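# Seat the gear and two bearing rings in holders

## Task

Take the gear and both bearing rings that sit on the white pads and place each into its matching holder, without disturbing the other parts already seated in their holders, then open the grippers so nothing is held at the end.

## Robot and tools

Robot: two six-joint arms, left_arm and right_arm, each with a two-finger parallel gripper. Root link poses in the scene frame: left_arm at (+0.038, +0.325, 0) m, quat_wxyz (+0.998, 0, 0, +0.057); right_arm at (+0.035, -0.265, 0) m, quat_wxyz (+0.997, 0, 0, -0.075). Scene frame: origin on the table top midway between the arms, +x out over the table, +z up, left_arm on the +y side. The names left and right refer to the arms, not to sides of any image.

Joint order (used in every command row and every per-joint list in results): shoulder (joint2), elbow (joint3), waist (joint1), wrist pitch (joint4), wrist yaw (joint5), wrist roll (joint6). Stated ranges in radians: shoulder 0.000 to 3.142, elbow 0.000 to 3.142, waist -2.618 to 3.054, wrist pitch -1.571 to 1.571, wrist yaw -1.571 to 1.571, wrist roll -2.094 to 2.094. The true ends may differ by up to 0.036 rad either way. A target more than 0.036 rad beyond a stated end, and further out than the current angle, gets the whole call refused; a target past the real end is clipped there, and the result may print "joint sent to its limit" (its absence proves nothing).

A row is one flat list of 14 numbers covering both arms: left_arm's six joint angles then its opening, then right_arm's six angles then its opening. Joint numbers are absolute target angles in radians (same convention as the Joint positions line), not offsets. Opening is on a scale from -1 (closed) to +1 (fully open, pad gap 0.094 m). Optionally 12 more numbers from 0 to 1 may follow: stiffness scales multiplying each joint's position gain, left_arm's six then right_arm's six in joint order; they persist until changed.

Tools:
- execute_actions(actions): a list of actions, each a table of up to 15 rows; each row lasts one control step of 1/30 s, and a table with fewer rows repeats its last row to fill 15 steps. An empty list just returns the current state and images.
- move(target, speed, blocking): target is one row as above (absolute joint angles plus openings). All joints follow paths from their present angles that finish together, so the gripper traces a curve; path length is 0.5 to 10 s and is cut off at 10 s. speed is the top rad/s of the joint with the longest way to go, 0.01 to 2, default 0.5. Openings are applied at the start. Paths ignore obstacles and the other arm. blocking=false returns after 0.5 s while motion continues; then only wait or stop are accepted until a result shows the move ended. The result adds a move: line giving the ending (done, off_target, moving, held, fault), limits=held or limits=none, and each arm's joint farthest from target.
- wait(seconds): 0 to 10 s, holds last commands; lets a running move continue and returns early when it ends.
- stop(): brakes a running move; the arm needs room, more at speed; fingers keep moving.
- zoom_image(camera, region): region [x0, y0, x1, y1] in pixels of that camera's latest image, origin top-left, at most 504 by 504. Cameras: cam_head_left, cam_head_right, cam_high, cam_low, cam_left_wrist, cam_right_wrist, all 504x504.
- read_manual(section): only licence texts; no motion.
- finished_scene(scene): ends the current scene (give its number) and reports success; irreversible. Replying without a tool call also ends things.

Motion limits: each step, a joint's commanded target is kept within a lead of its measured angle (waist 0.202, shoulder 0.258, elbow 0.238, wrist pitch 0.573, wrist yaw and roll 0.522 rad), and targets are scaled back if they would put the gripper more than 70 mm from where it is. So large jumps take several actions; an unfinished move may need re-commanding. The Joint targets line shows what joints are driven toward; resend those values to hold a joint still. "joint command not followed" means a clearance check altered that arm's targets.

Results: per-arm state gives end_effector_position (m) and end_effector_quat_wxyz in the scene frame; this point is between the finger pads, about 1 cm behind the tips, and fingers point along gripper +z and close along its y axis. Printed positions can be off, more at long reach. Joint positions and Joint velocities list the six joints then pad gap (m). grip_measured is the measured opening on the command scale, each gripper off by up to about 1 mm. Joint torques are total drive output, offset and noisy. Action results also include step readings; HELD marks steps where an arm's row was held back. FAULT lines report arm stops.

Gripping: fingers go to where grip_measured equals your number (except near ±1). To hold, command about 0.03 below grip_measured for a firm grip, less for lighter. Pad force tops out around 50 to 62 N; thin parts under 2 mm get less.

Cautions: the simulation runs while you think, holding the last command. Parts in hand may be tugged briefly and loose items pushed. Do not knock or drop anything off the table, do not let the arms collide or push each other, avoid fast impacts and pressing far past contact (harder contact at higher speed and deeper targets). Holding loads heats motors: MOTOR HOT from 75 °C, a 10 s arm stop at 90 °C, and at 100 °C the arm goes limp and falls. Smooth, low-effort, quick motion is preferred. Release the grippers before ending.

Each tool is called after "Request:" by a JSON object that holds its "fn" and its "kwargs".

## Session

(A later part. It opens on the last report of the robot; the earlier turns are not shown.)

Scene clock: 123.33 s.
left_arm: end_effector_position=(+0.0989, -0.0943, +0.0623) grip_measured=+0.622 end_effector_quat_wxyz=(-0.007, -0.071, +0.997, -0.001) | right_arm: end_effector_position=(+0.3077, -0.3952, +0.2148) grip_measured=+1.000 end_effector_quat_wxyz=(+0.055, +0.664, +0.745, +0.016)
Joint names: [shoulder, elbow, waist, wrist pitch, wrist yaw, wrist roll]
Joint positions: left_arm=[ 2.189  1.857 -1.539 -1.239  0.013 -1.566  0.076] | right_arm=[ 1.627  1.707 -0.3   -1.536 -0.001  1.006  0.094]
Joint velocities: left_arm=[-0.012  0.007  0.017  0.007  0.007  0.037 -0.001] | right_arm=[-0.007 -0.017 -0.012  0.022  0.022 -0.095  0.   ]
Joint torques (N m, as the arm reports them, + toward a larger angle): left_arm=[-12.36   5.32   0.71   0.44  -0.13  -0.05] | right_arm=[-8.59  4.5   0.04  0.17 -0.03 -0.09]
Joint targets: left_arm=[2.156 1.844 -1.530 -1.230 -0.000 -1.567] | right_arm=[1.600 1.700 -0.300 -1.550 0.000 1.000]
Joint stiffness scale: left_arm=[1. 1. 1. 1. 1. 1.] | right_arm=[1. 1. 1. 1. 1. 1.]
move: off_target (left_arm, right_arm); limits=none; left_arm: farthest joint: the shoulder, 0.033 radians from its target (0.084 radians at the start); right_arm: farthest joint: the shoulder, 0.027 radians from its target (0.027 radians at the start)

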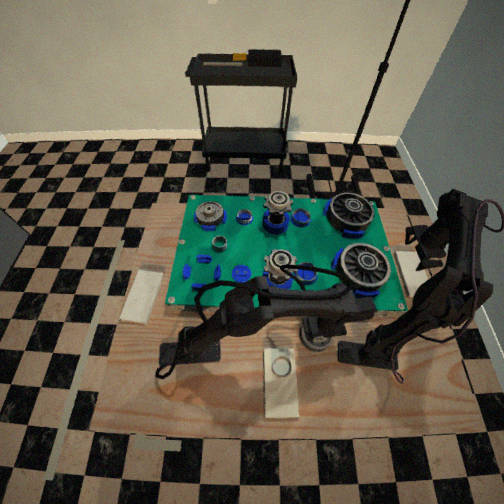

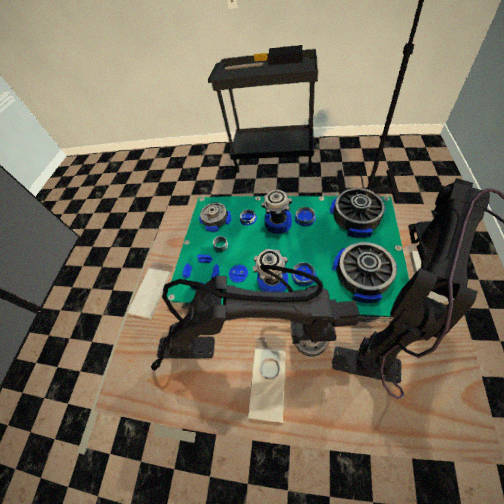

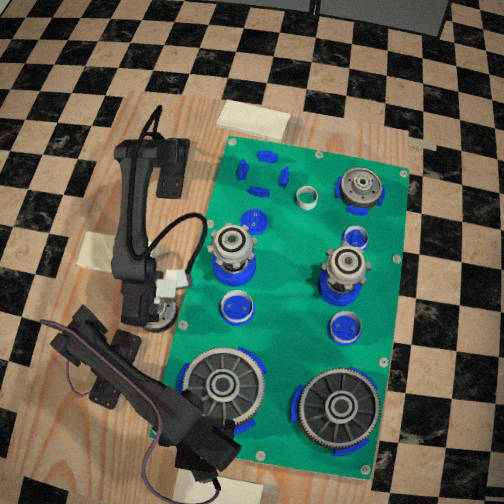

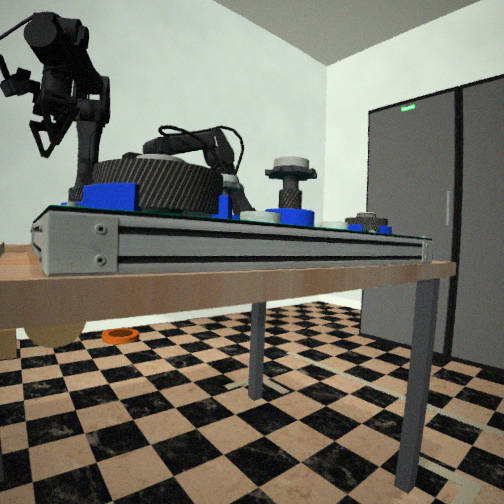

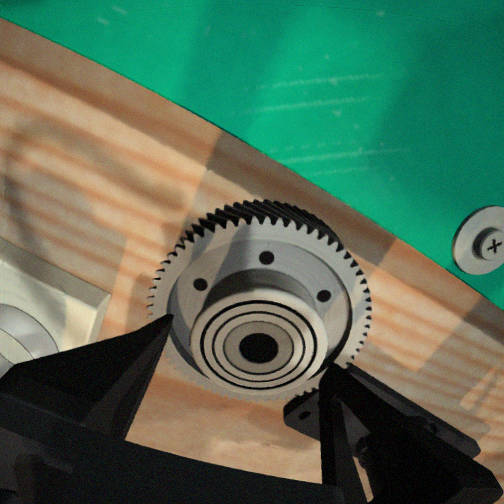

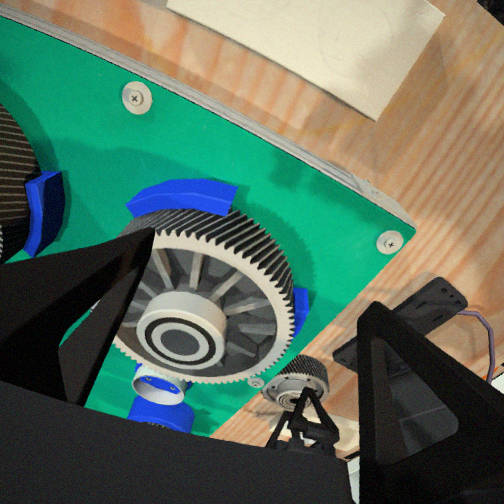

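Request:
{"fn": "move", "kwargs": {"target": [2.213,1.809,-1.53,-1.17,0,-1.567,0.62,1.6,1.7,-0.3,-1.55,0,1.0,1], "speed": 0.1}}

Scene clock: 124.93 s.
left_arm: end_effector_position=(+0.0994, -0.0969, +0.0455) grip_measured=+0.621 end_effector_quat_wxyz=(-0.006, -0.071, +0.997, -0.000) | right_arm: end_effector_position=(+0.3077, -0.3952, +0.2148) grip_measured=+1.000 end_effector_quat_wxyz=(+0.055, +0.664, +0.745, +0.016)
Joint names: [shoulder, elbow, waist, wrist pitch, wrist yaw, wrist roll]
Joint positions: left_arm=[ 2.211  1.826 -1.539 -1.187  0.012 -1.566  0.076] | right_arm=[ 1.627  1.707 -0.3   -1.536 -0.001  1.006  0.094]
Joint velocities: left_arm=[ 0.002 -0.017 -0.012 -0.022  0.007  0.037  0.   ] | right_arm=[ 0.007 -0.017 -0.017 -0.037 -0.022 -0.037  0.   ]
Joint torques (N m, as the arm reports them, + toward a larger angle): left_arm=[-9.93  4.9   0.68  0.56 -0.13 -0.03] | right_arm=[-8.66  4.47  0.05  0.15 -0.05 -0.09]
Joint targets: left_arm=[2.213 1.809 -1.530 -1.170 -0.000 -1.567] | right_arm=[1.600 1.700 -0.300 -1.550 -0.000 1.000]
Joint stiffness scale: left_arm=[1. 1. 1. 1. 1. 1.] | right_arm=[1. 1. 1. 1. 1. 1.]
move: off_target (right_arm); limits=none; left_arm: farthest joint: the elbow, 0.017 radians from its target (0.048 radians at the start); right_arm: farthest joint: the shoulder, 0.027 radians from its target (0.027 radians at the start)

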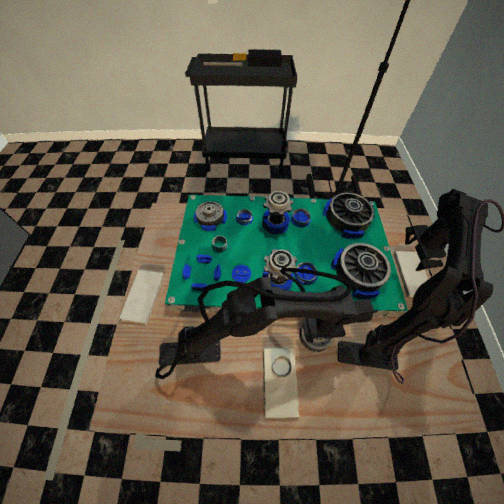

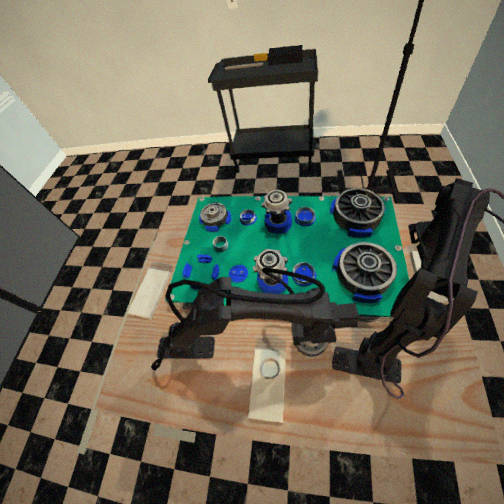

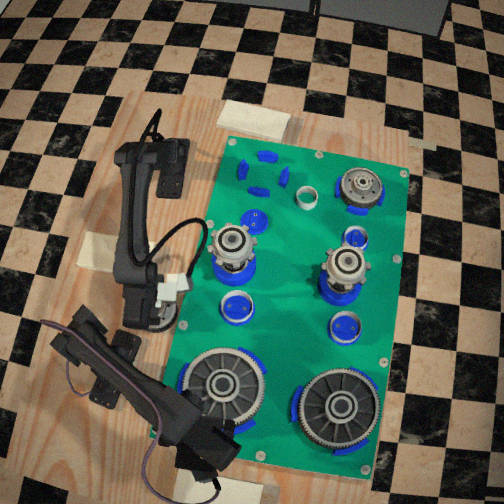

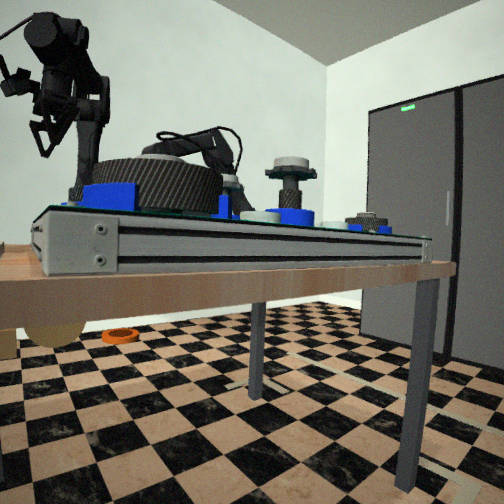

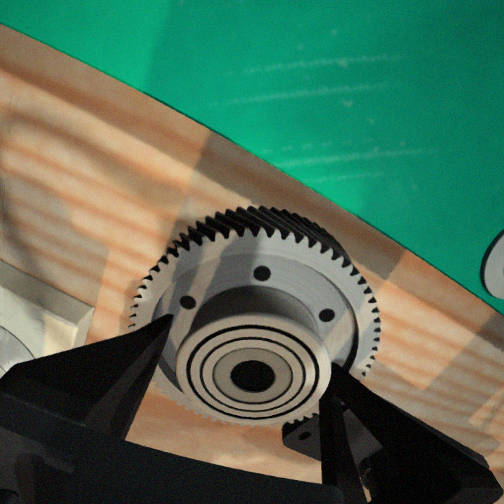

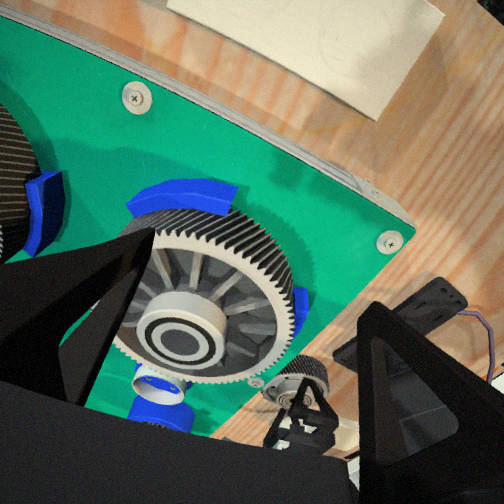

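Request:
{"fn": "execute_actions", "kwargs": {"actions": [[[2.218,1.809,-1.53,-1.165,0,-1.567,0.55,1.6,1.7,-0.3,-1.55,0,1.0,1],[2.222,1.809,-1.53,-1.16,0,-1.567,0.5,1.6,1.7,-0.3,-1.55,0,1.0,1],[2.226,1.809,-1.53,-1.157,0,-1.567,0.5,1.6,1.7,-0.3,-1.55,0,1.0,1],[2.23,1.809,-1.53,-1.154,0,-1.567,0.5,1.6,1.7,-0.3,-1.55,0,1.0,1]]]}}

Scene clock: 125.73 s.
left_arm: end_effector_position=(+0.0998, -0.0996, +0.0446) grip_measured=+0.501 end_effector_quat_wxyz=(-0.006, -0.071, +0.997, -0.005) | right_arm: end_effector_position=(+0.3077, -0.3952, +0.2148) grip_measured=+1.000 end_effector_quat_wxyz=(+0.055, +0.664, +0.745, +0.016)
Joint names: [shoulder, elbow, waist, wrist pitch, wrist yaw, wrist roll]
Joint positions: left_arm=[ 2.213  1.826 -1.539 -1.175  0.012 -1.566  0.071] | right_arm=[ 1.627  1.707 -0.3   -1.536 -0.001  1.006  0.094]
Joint velocities: left_arm=[ 0.007 -0.012  0.007 -0.051 -0.095  0.007  0.   ] | right_arm=[ 0.012 -0.017  0.017  0.007 -0.066 -0.007  0.   ]
Joint torques (N m, as the arm reports them, + toward a larger angle): left_arm=[-8.8   5.01  0.7   0.63 -0.13 -0.03] | right_arm=[-8.68  4.46  0.    0.16 -0.04 -0.08]
Joint targets: left_arm=[2.230 1.809 -1.530 -1.154 0.000 -1.567] | right_arm=[1.600 1.700 -0.300 -1.550 -0.000 1.000]
Joint stiffness scale: left_arm=[1. 1. 1. 1. 1. 1.] | right_arm=[1. 1. 1. 1. 1. 1.]
Step readings (joint positions):
0: left_arm=[2.211 1.826 -1.539 -1.186 0.012 -1.566] | right_arm=[1.627 1.707 -0.300 -1.536 -0.001 1.006]
1: left_arm=[2.211 1.826 -1.539 -1.186 0.012 -1.566] | right_arm=[1.627 1.707 -0.300 -1.536 -0.001 1.006]
2: left_arm=[2.211 1.826 -1.539 -1.183 0.012 -1.566] | right_arm=[1.627 1.707 -0.300 -1.536 -0.001 1.006]
4: left_arm=[2.213 1.826 -1.539 -1.177 0.012 -1.566] | right_arm=[1.627 1.707 -0.300 -1.536 -0.001 1.006]
8: left_arm=[2.213 1.826 -1.539 -1.175 0.012 -1.566] | right_arm=[1.627 1.707 -0.300 -1.536 -0.001 1.006]
15: Joint positions above

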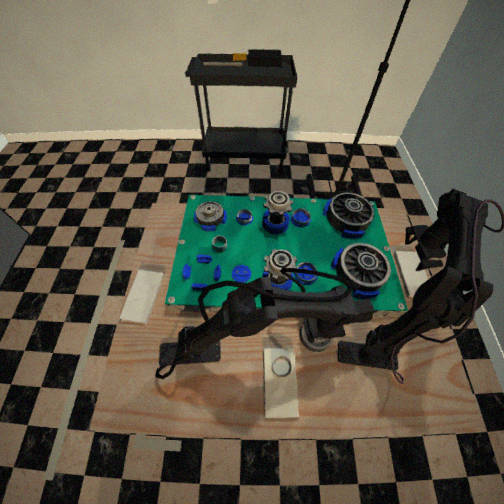

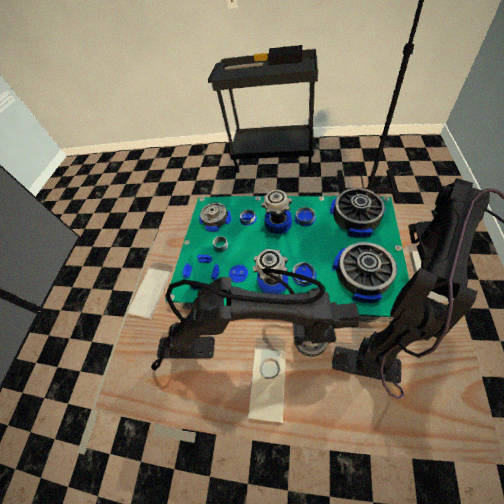

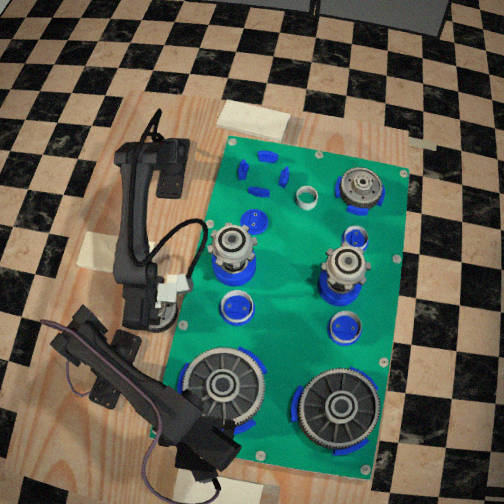

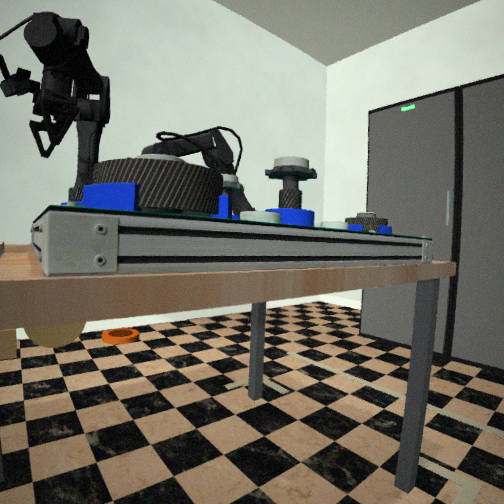

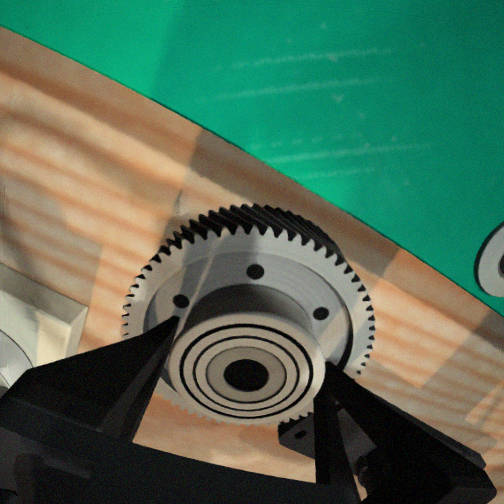

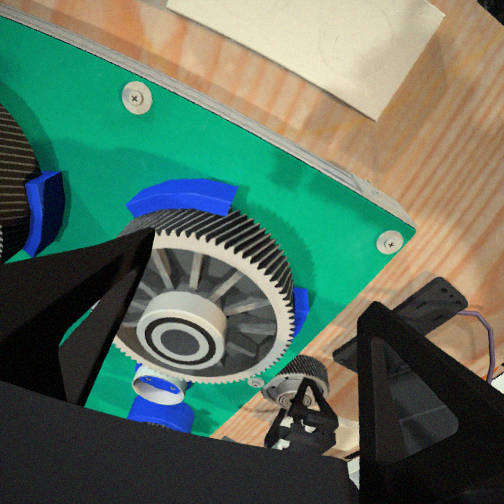

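Request:
{"fn": "execute_actions", "kwargs": {"actions": [[[2.2,1.809,-1.53,-1.19,0,-1.567,0.45,1.6,1.7,-0.3,-1.55,0,1.0,1],[2.2,1.809,-1.53,-1.19,0,-1.567,0.42,1.6,1.7,-0.3,-1.55,0,1.0,1],[2.2,1.809,-1.53,-1.19,0,-1.567,0.39,1.6,1.7,-0.3,-1.55,0,1.0,1],[2.2,1.809,-1.53,-1.19,0,-1.567,0.36,1.6,1.7,-0.3,-1.55,0,1.0,1],[2.2,1.809,-1.53,-1.19,0,-1.567,0.33,1.6,1.7,-0.3,-1.55,0,1.0,1],[2.2,1.809,-1.53,-1.19,0,-1.567,0.31,1.6,1.7,-0.3,-1.55,0,1.0,1],[2.2,1.809,-1.53,-1.19,0,-1.567,0.29,1.6,1.7,-0.3,-1.55,0,1.0,1],[2.2,1.809,-1.53,-1.19,0,-1.567,0.27,1.6,1.7,-0.3,-1.55,0,1.0,1],[2.2,1.809,-1.53,-1.19,0,-1.567,0.25,1.6,1.7,-0.3,-1.55,0,1.0,1],[2.2,1.809,-1.53,-1.19,0,-1.567,0.23,1.6,1.7,-0.3,-1.55,0,1.0,1],[2.2,1.809,-1.53,-1.19,0,-1.567,0.21,1.6,1.7,-0.3,-1.55,0,1.0,1],[2.2,1.809,-1.53,-1.19,0,-1.567,0.18,1.6,1.7,-0.3,-1.55,0,1.0,1],[2.2,1.809,-1.53,-1.19,0,-1.567,0.15,1.6,1.7,-0.3,-1.55,0,1.0,1]],[[2.2,1.809,-1.53,-1.19,0,-1.567,0.14,1.6,1.7,-0.3,-1.55,0,1.0,1]]]}}

Scene clock: 127.33 s.
left_arm: end_effector_position=(+0.0993, -0.0958, +0.0449) grip_measured=+0.231 end_effector_quat_wxyz=(-0.006, -0.071, +0.997, +0.003) | right_arm: end_effector_position=(+0.3077, -0.3952, +0.2148) grip_measured=+1.000 end_effector_quat_wxyz=(+0.055, +0.664, +0.745, +0.016)
Joint names: [shoulder, elbow, waist, wrist pitch, wrist yaw, wrist roll]
Joint positions: left_arm=[ 2.212  1.826 -1.539 -1.19   0.012 -1.566  0.058] | right_arm=[ 1.627  1.707 -0.3   -1.536 -0.001  1.006  0.094]
Joint velocities: left_arm=[ 0.002 -0.002 -0.002  0.037 -0.11  -0.066  0.   ] | right_arm=[ 0.012  0.017 -0.017 -0.037  0.007 -0.051  0.   ]
Joint torques (N m, as the arm reports them, + toward a larger angle): left_arm=[-10.87   4.94   0.76   0.35  -0.12  -0.04] | right_arm=[-8.64  4.45  0.01  0.15 -0.03 -0.08]
Joint targets: left_arm=[2.200 1.809 -1.530 -1.190 0.000 -1.567] | right_arm=[1.600 1.700 -0.300 -1.550 -0.000 1.000]
Joint stiffness scale: left_arm=[1. 1. 1. 1. 1. 1.] | right_arm=[1. 1. 1. 1. 1. 1.]
Step readings (joint positions; steps 1 to 15: 1st action; 16 to 30: 2nd action):
0: left_arm=[2.213 1.826 -1.539 -1.175 0.012 -1.566] | right_arm=[1.627 1.707 -0.300 -1.536 -0.001 1.006]
1: left_arm=[2.213 1.826 -1.539 -1.175 0.012 -1.566] | right_arm=[1.627 1.707 -0.300 -1.536 -0.001 1.006]
2: left_arm=[2.213 1.826 -1.539 -1.176 0.012 -1.566] | right_arm=[1.627 1.707 -0.300 -1.536 -0.001 1.006]
4: left_arm=[2.213 1.826 -1.539 -1.181 0.012 -1.566] | right_arm=[1.627 1.707 -0.300 -1.536 -0.001 1.006]
8: left_arm=[2.213 1.826 -1.539 -1.190 0.012 -1.566] | right_arm=[1.627 1.707 -0.300 -1.536 -0.001 1.006]
15: left_arm=[2.212 1.826 -1.539 -1.190 0.012 -1.566] | right_arm=[1.627 1.707 -0.300 -1.536 -0.001 1.006]
16: left_arm=[2.212 1.826 -1.539 -1.190 0.012 -1.566] | right_arm=[1.627 1.707 -0.300 -1.536 -0.001 1.006]
17: left_arm=[2.212 1.826 -1.539 -1.190 0.012 -1.566] | right_arm=[1.627 1.707 -0.300 -1.536 -0.001 1.006]
19: left_arm=[2.212 1.826 -1.539 -1.190 0.012 -1.566] | right_arm=[1.627 1.707 -0.300 -1.536 -0.001 1.006]
23: left_arm=[2.212 1.826 -1.539 -1.190 0.012 -1.566] | right_arm=[1.627 1.707 -0.300 -1.536 -0.001 1.006]
30: Joint positions above

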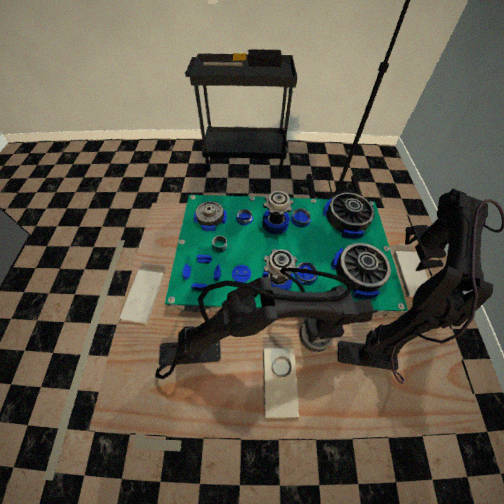

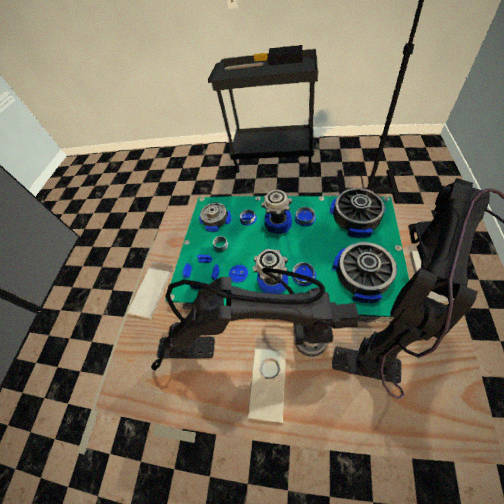

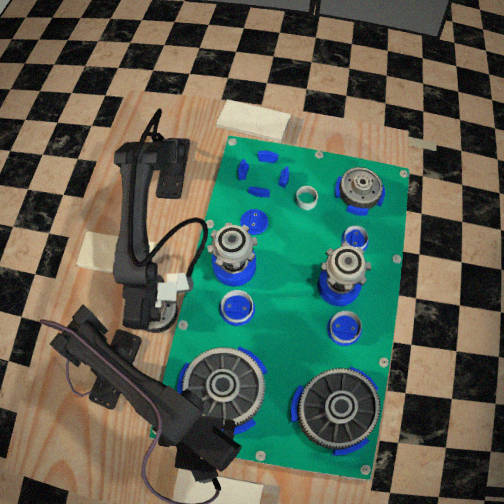

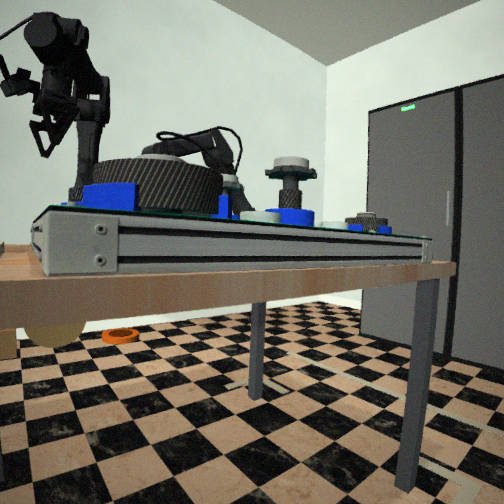

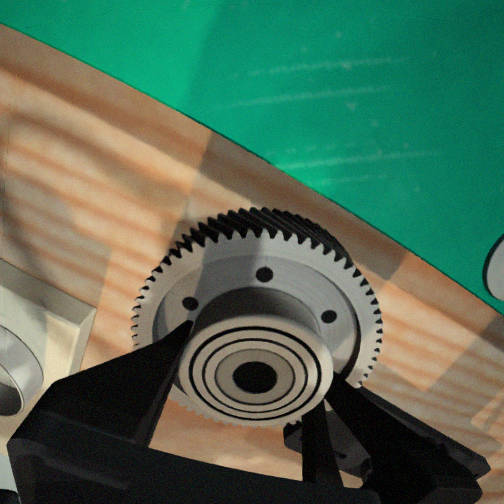

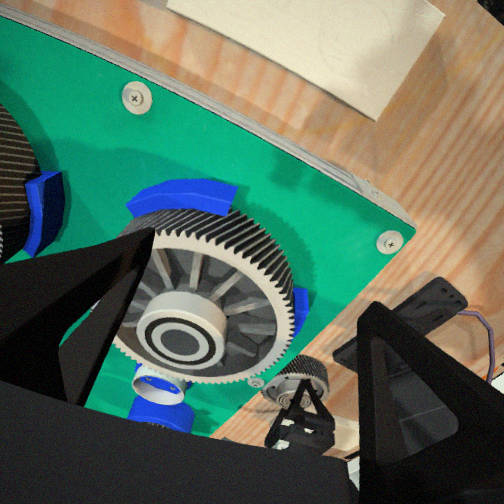

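Request:
{"fn": "execute_actions", "kwargs": {"actions": [[[2.2,1.809,-1.53,-1.19,0,-1.567,0.34,1.6,1.7,-0.3,-1.55,0,1.0,1],[2.2,1.809,-1.53,-1.19,0,-1.567,0.34,1.6,1.7,-0.3,-1.55,0,1.0,1],[2.2,1.809,-1.53,-1.19,0,-1.567,0.34,1.6,1.7,-0.3,-1.55,0,1.0,1],[2.2,1.809,-1.526,-1.19,0,-1.567,0.34,1.6,1.7,-0.3,-1.55,0,1.0,1],[2.2,1.809,-1.522,-1.19,0,-1.567,0.34,1.6,1.7,-0.3,-1.55,0,1.0,1],[2.2,1.809,-1.518,-1.19,0,-1.567,0.34,1.6,1.7,-0.3,-1.55,0,1.0,1],[2.2,1.809,-1.515,-1.19,0,-1.567,0.34,1.6,1.7,-0.3,-1.55,0,1.0,1]],[[2.2,1.809,-1.515,-1.19,0,-1.567,0.31,1.6,1.7,-0.3,-1.55,0,1.0,1],[2.2,1.809,-1.515,-1.19,0,-1.567,0.29,1.6,1.7,-0.3,-1.55,0,1.0,1],[2.2,1.809,-1.515,-1.19,0,-1.567,0.27,1.6,1.7,-0.3,-1.55,0,1.0,1],[2.2,1.809,-1.515,-1.19,0,-1.567,0.25,1.6,1.7,-0.3,-1.55,0,1.0,1],[2.2,1.809,-1.515,-1.19,0,-1.567,0.23,1.6,1.7,-0.3,-1.55,0,1.0,1],[2.2,1.809,-1.515,-1.19,0,-1.567,0.21,1.6,1.7,-0.3,-1.55,0,1.0,1],[2.2,1.809,-1.515,-1.19,0,-1.567,0.18,1.6,1.7,-0.3,-1.55,0,1.0,1],[2.2,1.809,-1.515,-1.19,0,-1.567,0.14,1.6,1.7,-0.3,-1.55,0,1.0,1]]]}}

Scene clock: 129.83 s.
left_arm: end_effector_position=(+0.1031, -0.0952, +0.0449) grip_measured=+0.219 end_effector_quat_wxyz=(-0.008, -0.076, +0.997, +0.003) | right_arm: end_effector_position=(+0.3077, -0.3952, +0.2148) grip_measured=+1.000 end_effector_quat_wxyz=(+0.055, +0.664, +0.745, +0.016)
Joint names: [shoulder, elbow, waist, wrist pitch, wrist yaw, wrist roll]
Joint positions: left_arm=[ 2.212  1.826 -1.528 -1.191  0.016 -1.566  0.057] | right_arm=[ 1.627  1.707 -0.3   -1.536 -0.001  1.006  0.094]
Joint velocities: left_arm=[ 0.007 -0.027 -0.007 -0.007  0.007 -0.037 -0.   ] | right_arm=[-0.017 -0.017 -0.007 -0.007  0.022  0.051  0.   ]
Joint torques (N m, as the arm reports them, + toward a larger angle): left_arm=[-10.92   5.02   1.12   0.33  -0.16  -0.03] | right_arm=[-8.66  4.47  0.05  0.16 -0.02 -0.09]
Joint targets: left_arm=[2.200 1.809 -1.515 -1.190 0.000 -1.567] | right_arm=[1.600 1.700 -0.300 -1.550 0.000 1.000]
Joint stiffness scale: left_arm=[1. 1. 1. 1. 1. 1.] | right_arm=[1. 1. 1. 1. 1. 1.]
Step readings (joint positions; steps 1 to 15: 1st action; 16 to 30: 2nd action):
0: left_arm=[2.212 1.826 -1.539 -1.190 0.012 -1.566] | right_arm=[1.627 1.707 -0.300 -1.536 -0.001 1.006]
1: left_arm=[2.212 1.826 -1.539 -1.191 0.012 -1.566] | right_arm=[1.627 1.707 -0.300 -1.536 -0.001 1.006]
2: left_arm=[2.212 1.826 -1.539 -1.191 0.012 -1.566] | right_arm=[1.627 1.707 -0.300 -1.536 -0.001 1.006]
4: left_arm=[2.212 1.826 -1.539 -1.191 0.012 -1.566] | right_arm=[1.627 1.707 -0.300 -1.536 -0.001 1.006]
8: left_arm=[2.212 1.826 -1.534 -1.191 0.015 -1.566] | right_arm=[1.627 1.707 -0.300 -1.536 -0.001 1.006]
15: left_arm=[2.212 1.826 -1.528 -1.190 0.016 -1.566] | right_arm=[1.627 1.707 -0.300 -1.536 -0.001 1.006]
16: left_arm=[2.212 1.826 -1.528 -1.189 0.016 -1.566] | right_arm=[1.627 1.707 -0.300 -1.536 -0.001 1.006]
17: left_arm=[2.212 1.826 -1.528 -1.189 0.016 -1.566] | right_arm=[1.627 1.707 -0.300 -1.536 -0.001 1.006]
19: left_arm=[2.212 1.826 -1.528 -1.190 0.016 -1.566] | right_arm=[1.627 1.707 -0.300 -1.536 -0.001 1.006]
23: left_arm=[2.212 1.826 -1.528 -1.191 0.016 -1.566] | right_arm=[1.627 1.707 -0.300 -1.536 -0.001 1.006]
30: Joint positions above

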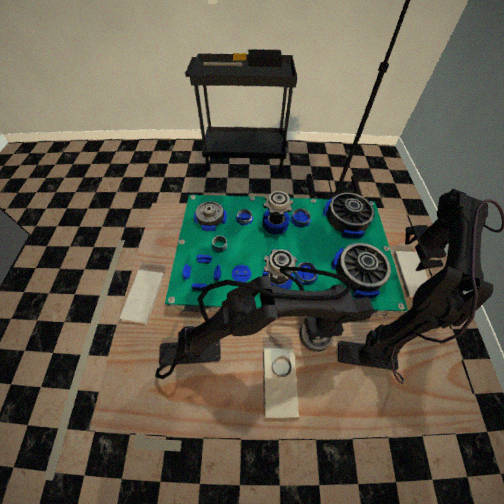

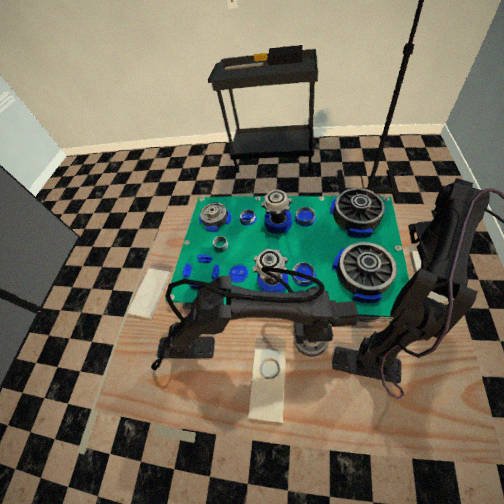

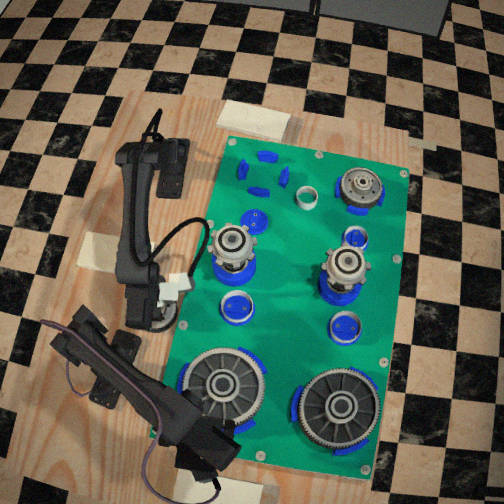

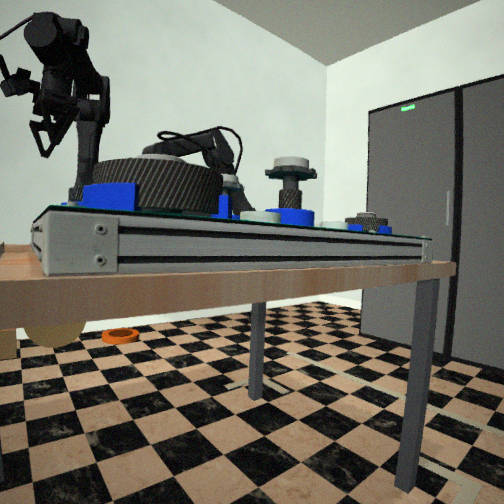

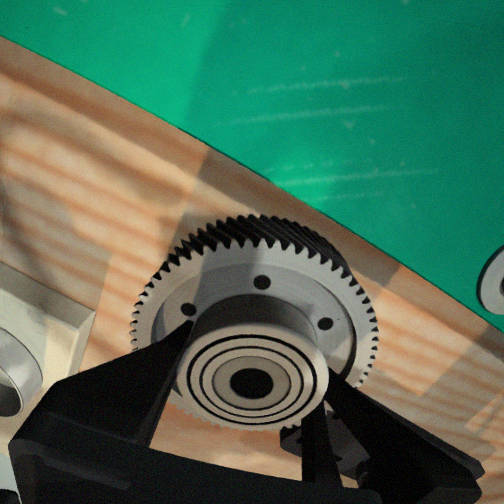

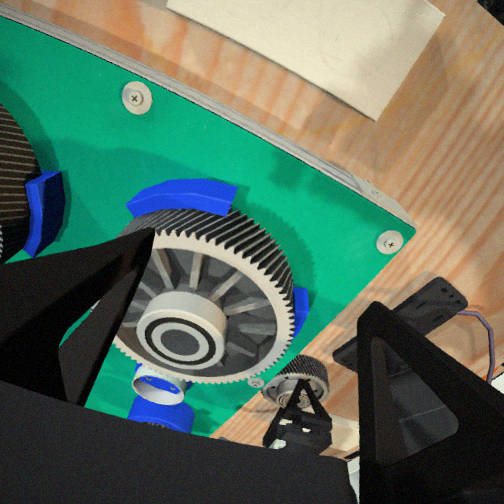

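Request:
{"fn": "execute_actions", "kwargs": {"actions": [[[2.2,1.809,-1.525,-1.19,0,-1.567,0.36,1.6,1.7,-0.3,-1.55,0,1.0,1],[2.2,1.809,-1.528,-1.19,0,-1.567,0.36,1.6,1.7,-0.3,-1.55,0,1.0,1],[2.2,1.809,-1.532,-1.19,0,-1.567,0.36,1.6,1.7,-0.3,-1.55,0,1.0,1],[2.2,1.809,-1.538,-1.19,0,-1.567,0.36,1.6,1.7,-0.3,-1.55,0,1.0,1],[2.2,1.809,-1.544,-1.19,0,-1.567,0.36,1.6,1.7,-0.3,-1.55,0,1.0,1],[2.2,1.809,-1.55,-1.19,0,-1.567,0.36,1.6,1.7,-0.3,-1.55,0,1.0,1],[2.2,1.809,-1.556,-1.19,0,-1.567,0.36,1.6,1.7,-0.3,-1.55,0,1.0,1],[2.2,1.809,-1.562,-1.19,0,-1.567,0.36,1.6,1.7,-0.3,-1.55,0,1.0,1]],[[2.2,1.809,-1.562,-1.19,0,-1.567,0.33,1.6,1.7,-0.3,-1.55,0,1.0,1],[2.2,1.809,-1.562,-1.19,0,-1.567,0.31,1.6,1.7,-0.3,-1.55,0,1.0,1],[2.2,1.809,-1.562,-1.19,0,-1.567,0.29,1.6,1.7,-0.3,-1.55,0,1.0,1],[2.2,1.809,-1.562,-1.19,0,-1.567,0.27,1.6,1.7,-0.3,-1.55,0,1.0,1],[2.2,1.809,-1.562,-1.19,0,-1.567,0.25,1.6,1.7,-0.3,-1.55,0,1.0,1],[2.2,1.809,-1.562,-1.19,0,-1.567,0.23,1.6,1.7,-0.3,-1.55,0,1.0,1],[2.2,1.809,-1.562,-1.19,0,-1.567,0.21,1.6,1.7,-0.3,-1.55,0,1.0,1],[2.2,1.809,-1.562,-1.19,0,-1.567,0.18,1.6,1.7,-0.3,-1.55,0,1.0,1],[2.2,1.809,-1.562,-1.19,0,-1.567,0.14,1.6,1.7,-0.3,-1.55,0,1.0,1]]]}}

Scene clock: 131.87 s.
left_arm: end_effector_position=(+0.0958, -0.0962, +0.0449) grip_measured=+0.233 end_effector_quat_wxyz=(-0.000, -0.064, +0.998, +0.003) | right_arm: end_effector_position=(+0.3077, -0.3952, +0.2148) grip_measured=+1.000 end_effector_quat_wxyz=(+0.055, +0.664, +0.745, +0.016)
Joint names: [shoulder, elbow, waist, wrist pitch, wrist yaw, wrist roll]
Joint positions: left_arm=[ 2.212  1.826 -1.552 -1.191 -0.    -1.566  0.058] | right_arm=[ 1.627  1.707 -0.3   -1.536 -0.001  1.006  0.094]
Joint velocities: left_arm=[-0.017  0.022 -0.002  0.022  0.022 -0.095 -0.   ] | right_arm=[-0.002  0.022 -0.007  0.007 -0.022  0.037  0.   ]
Joint torques (N m, as the arm reports them, + toward a larger angle): left_arm=[-10.94   4.96  -0.75   0.35  -0.03  -0.04] | right_arm=[-8.65  4.48  0.02  0.15 -0.03 -0.1 ]
Joint targets: left_arm=[2.200 1.809 -1.562 -1.190 -0.000 -1.567] | right_arm=[1.600 1.700 -0.300 -1.550 -0.000 1.000]
Joint stiffness scale: left_arm=[1. 1. 1. 1. 1. 1.] | right_arm=[1. 1. 1. 1. 1. 1.]
Step readings (joint positions; steps 1 to 15: 1st action; 16 to 30: 2nd action):
0: left_arm=[2.212 1.826 -1.528 -1.191 0.016 -1.566] | right_arm=[1.627 1.707 -0.300 -1.536 -0.001 1.006]
1: left_arm=[2.212 1.826 -1.528 -1.191 0.016 -1.566] | right_arm=[1.627 1.707 -0.300 -1.536 -0.001 1.006]
2: left_arm=[2.212 1.826 -1.528 -1.191 0.016 -1.566] | right_arm=[1.627 1.707 -0.300 -1.536 -0.001 1.006]
4: left_arm=[2.212 1.826 -1.528 -1.191 0.015 -1.566] | right_arm=[1.627 1.707 -0.300 -1.536 -0.001 1.006]
8: left_arm=[2.212 1.826 -1.535 -1.191 0.006 -1.566] | right_arm=[1.627 1.707 -0.300 -1.536 -0.001 1.006]
15: left_arm=[2.212 1.826 -1.552 -1.190 -0.000 -1.566] | right_arm=[1.627 1.707 -0.300 -1.536 -0.001 1.006]
16: left_arm=[2.212 1.826 -1.552 -1.189 -0.000 -1.566] | right_arm=[1.627 1.707 -0.300 -1.536 -0.001 1.006]
17: left_arm=[2.212 1.826 -1.552 -1.188 -0.000 -1.566] | right_arm=[1.627 1.707 -0.300 -1.536 -0.001 1.006]
19: left_arm=[2.212 1.826 -1.552 -1.191 -0.000 -1.566] | right_arm=[1.627 1.707 -0.300 -1.536 -0.001 1.006]
23: left_arm=[2.212 1.826 -1.552 -1.191 -0.000 -1.566] | right_arm=[1.627 1.707 -0.300 -1.536 -0.001 1.006]
30: Joint positions above

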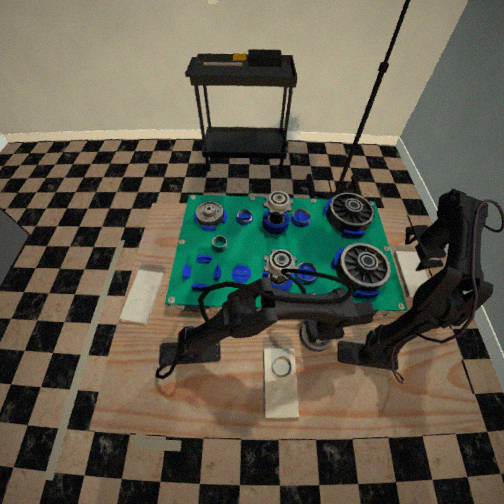

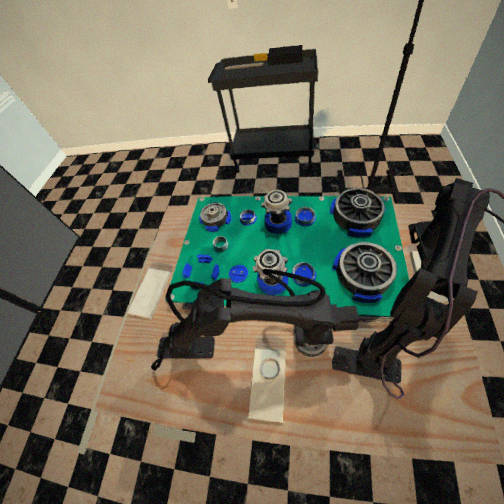

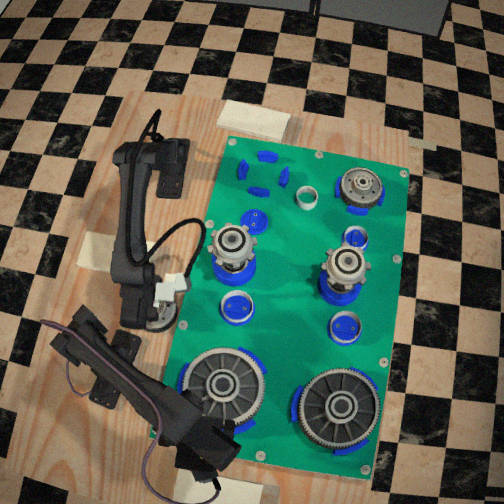

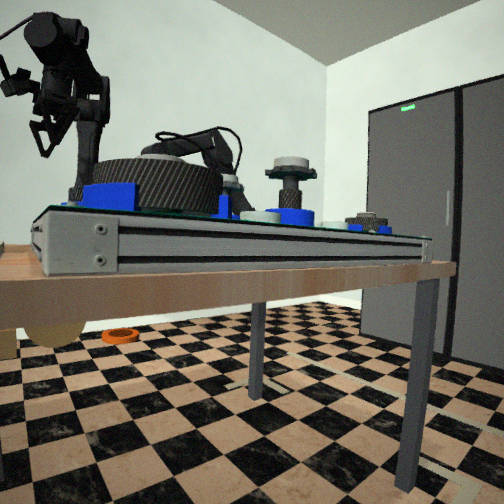

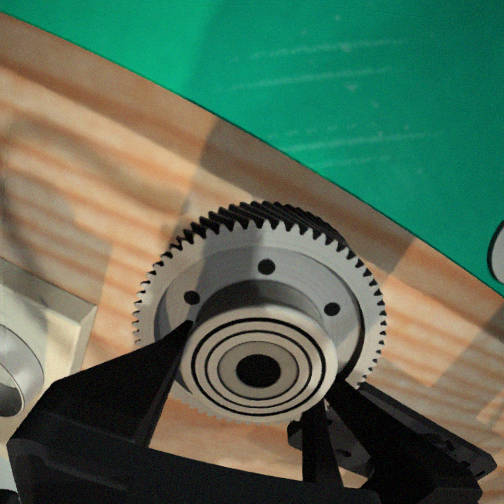

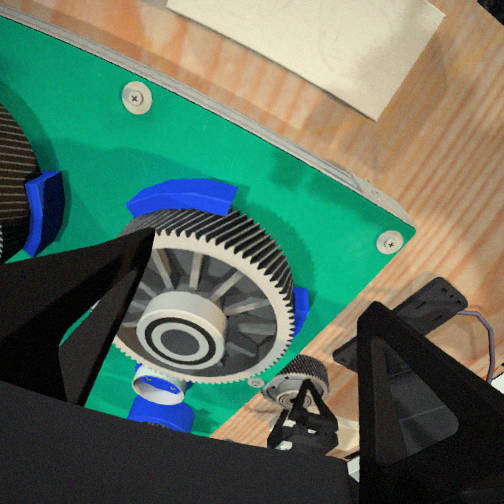

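Request:
{"fn": "move", "kwargs": {"target": [2.055,2.02,-1.562,-1.34,0,-1.567,0.12,1.6,1.7,-0.3,-1.55,0,1.0,1], "speed": 0.12}}

Scene clock: 134.63 s.
left_arm: end_effector_position=(+0.0939, -0.0937, +0.0644) grip_measured=+0.232 end_effector_quat_wxyz=(-0.005, -0.064, +0.998, +0.013) | right_arm: end_effector_position=(+0.3077, -0.3952, +0.2148) grip_measured=+1.000 end_effector_quat_wxyz=(+0.055, +0.664, +0.745, +0.016)
Joint names: [shoulder, elbow, waist, wrist pitch, wrist yaw, wrist roll]
Joint positions: left_arm=[ 2.212  1.902 -1.552 -1.287  0.009 -1.566  0.058] | right_arm=[ 1.627  1.707 -0.3   -1.536 -0.001  1.006  0.094]
Joint velocities: left_arm=[ 0.007 -0.007 -0.022 -0.022  0.037 -0.022 -0.   ] | right_arm=[-0.002 -0.017 -0.012  0.051  0.007  0.007  0.   ]
Joint torques (N m, as the arm reports them, + toward a larger angle): left_arm=[-18.52  14.2   -0.56  -0.2   -0.09  -0.05] | right_arm=[-8.62  4.48  0.02  0.16 -0.03 -0.07]
Joint targets: left_arm=[2.095 1.990 -1.559 -1.326 0.002 -1.567] | right_arm=[1.600 1.700 -0.300 -1.550 -0.000 1.000]
Joint stiffness scale: left_arm=[1. 1. 1. 1. 1. 1.] | right_arm=[1. 1. 1. 1. 1. 1.]
move: off_target (left_arm, right_arm); limits=none; left_arm: farthest joint: the shoulder, 0.157 radians from its target (0.157 radians at the start); right_arm: farthest joint: the shoulder, 0.027 radians from its target (0.027 radians at the start)

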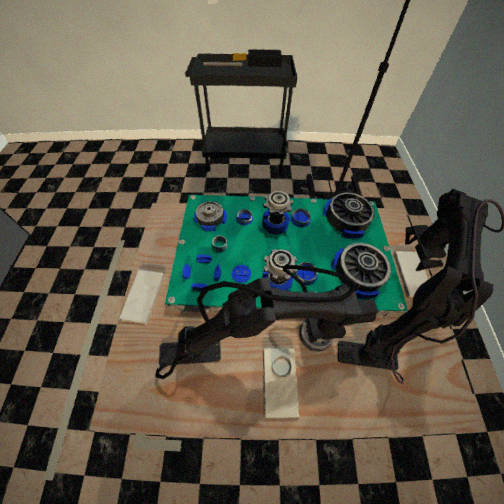

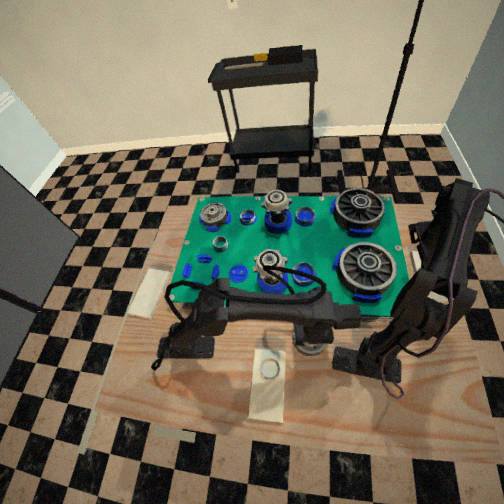

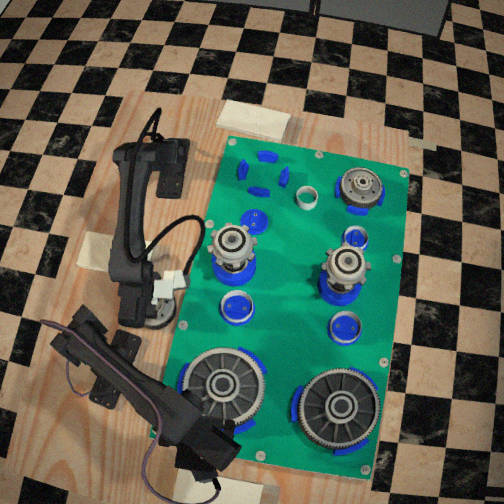

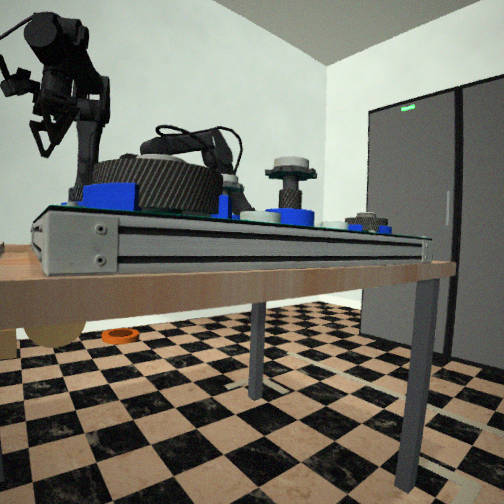

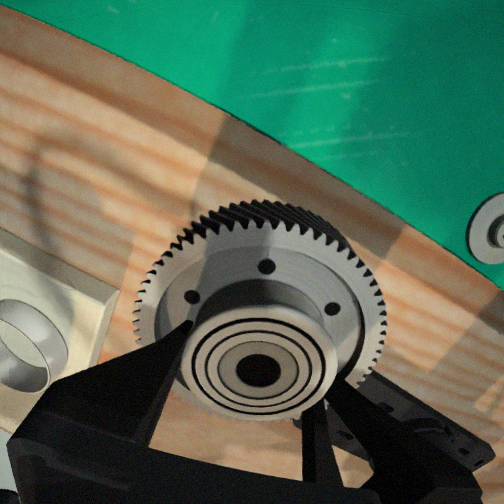

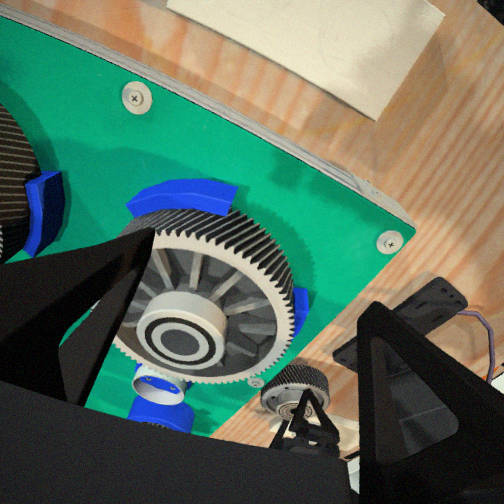

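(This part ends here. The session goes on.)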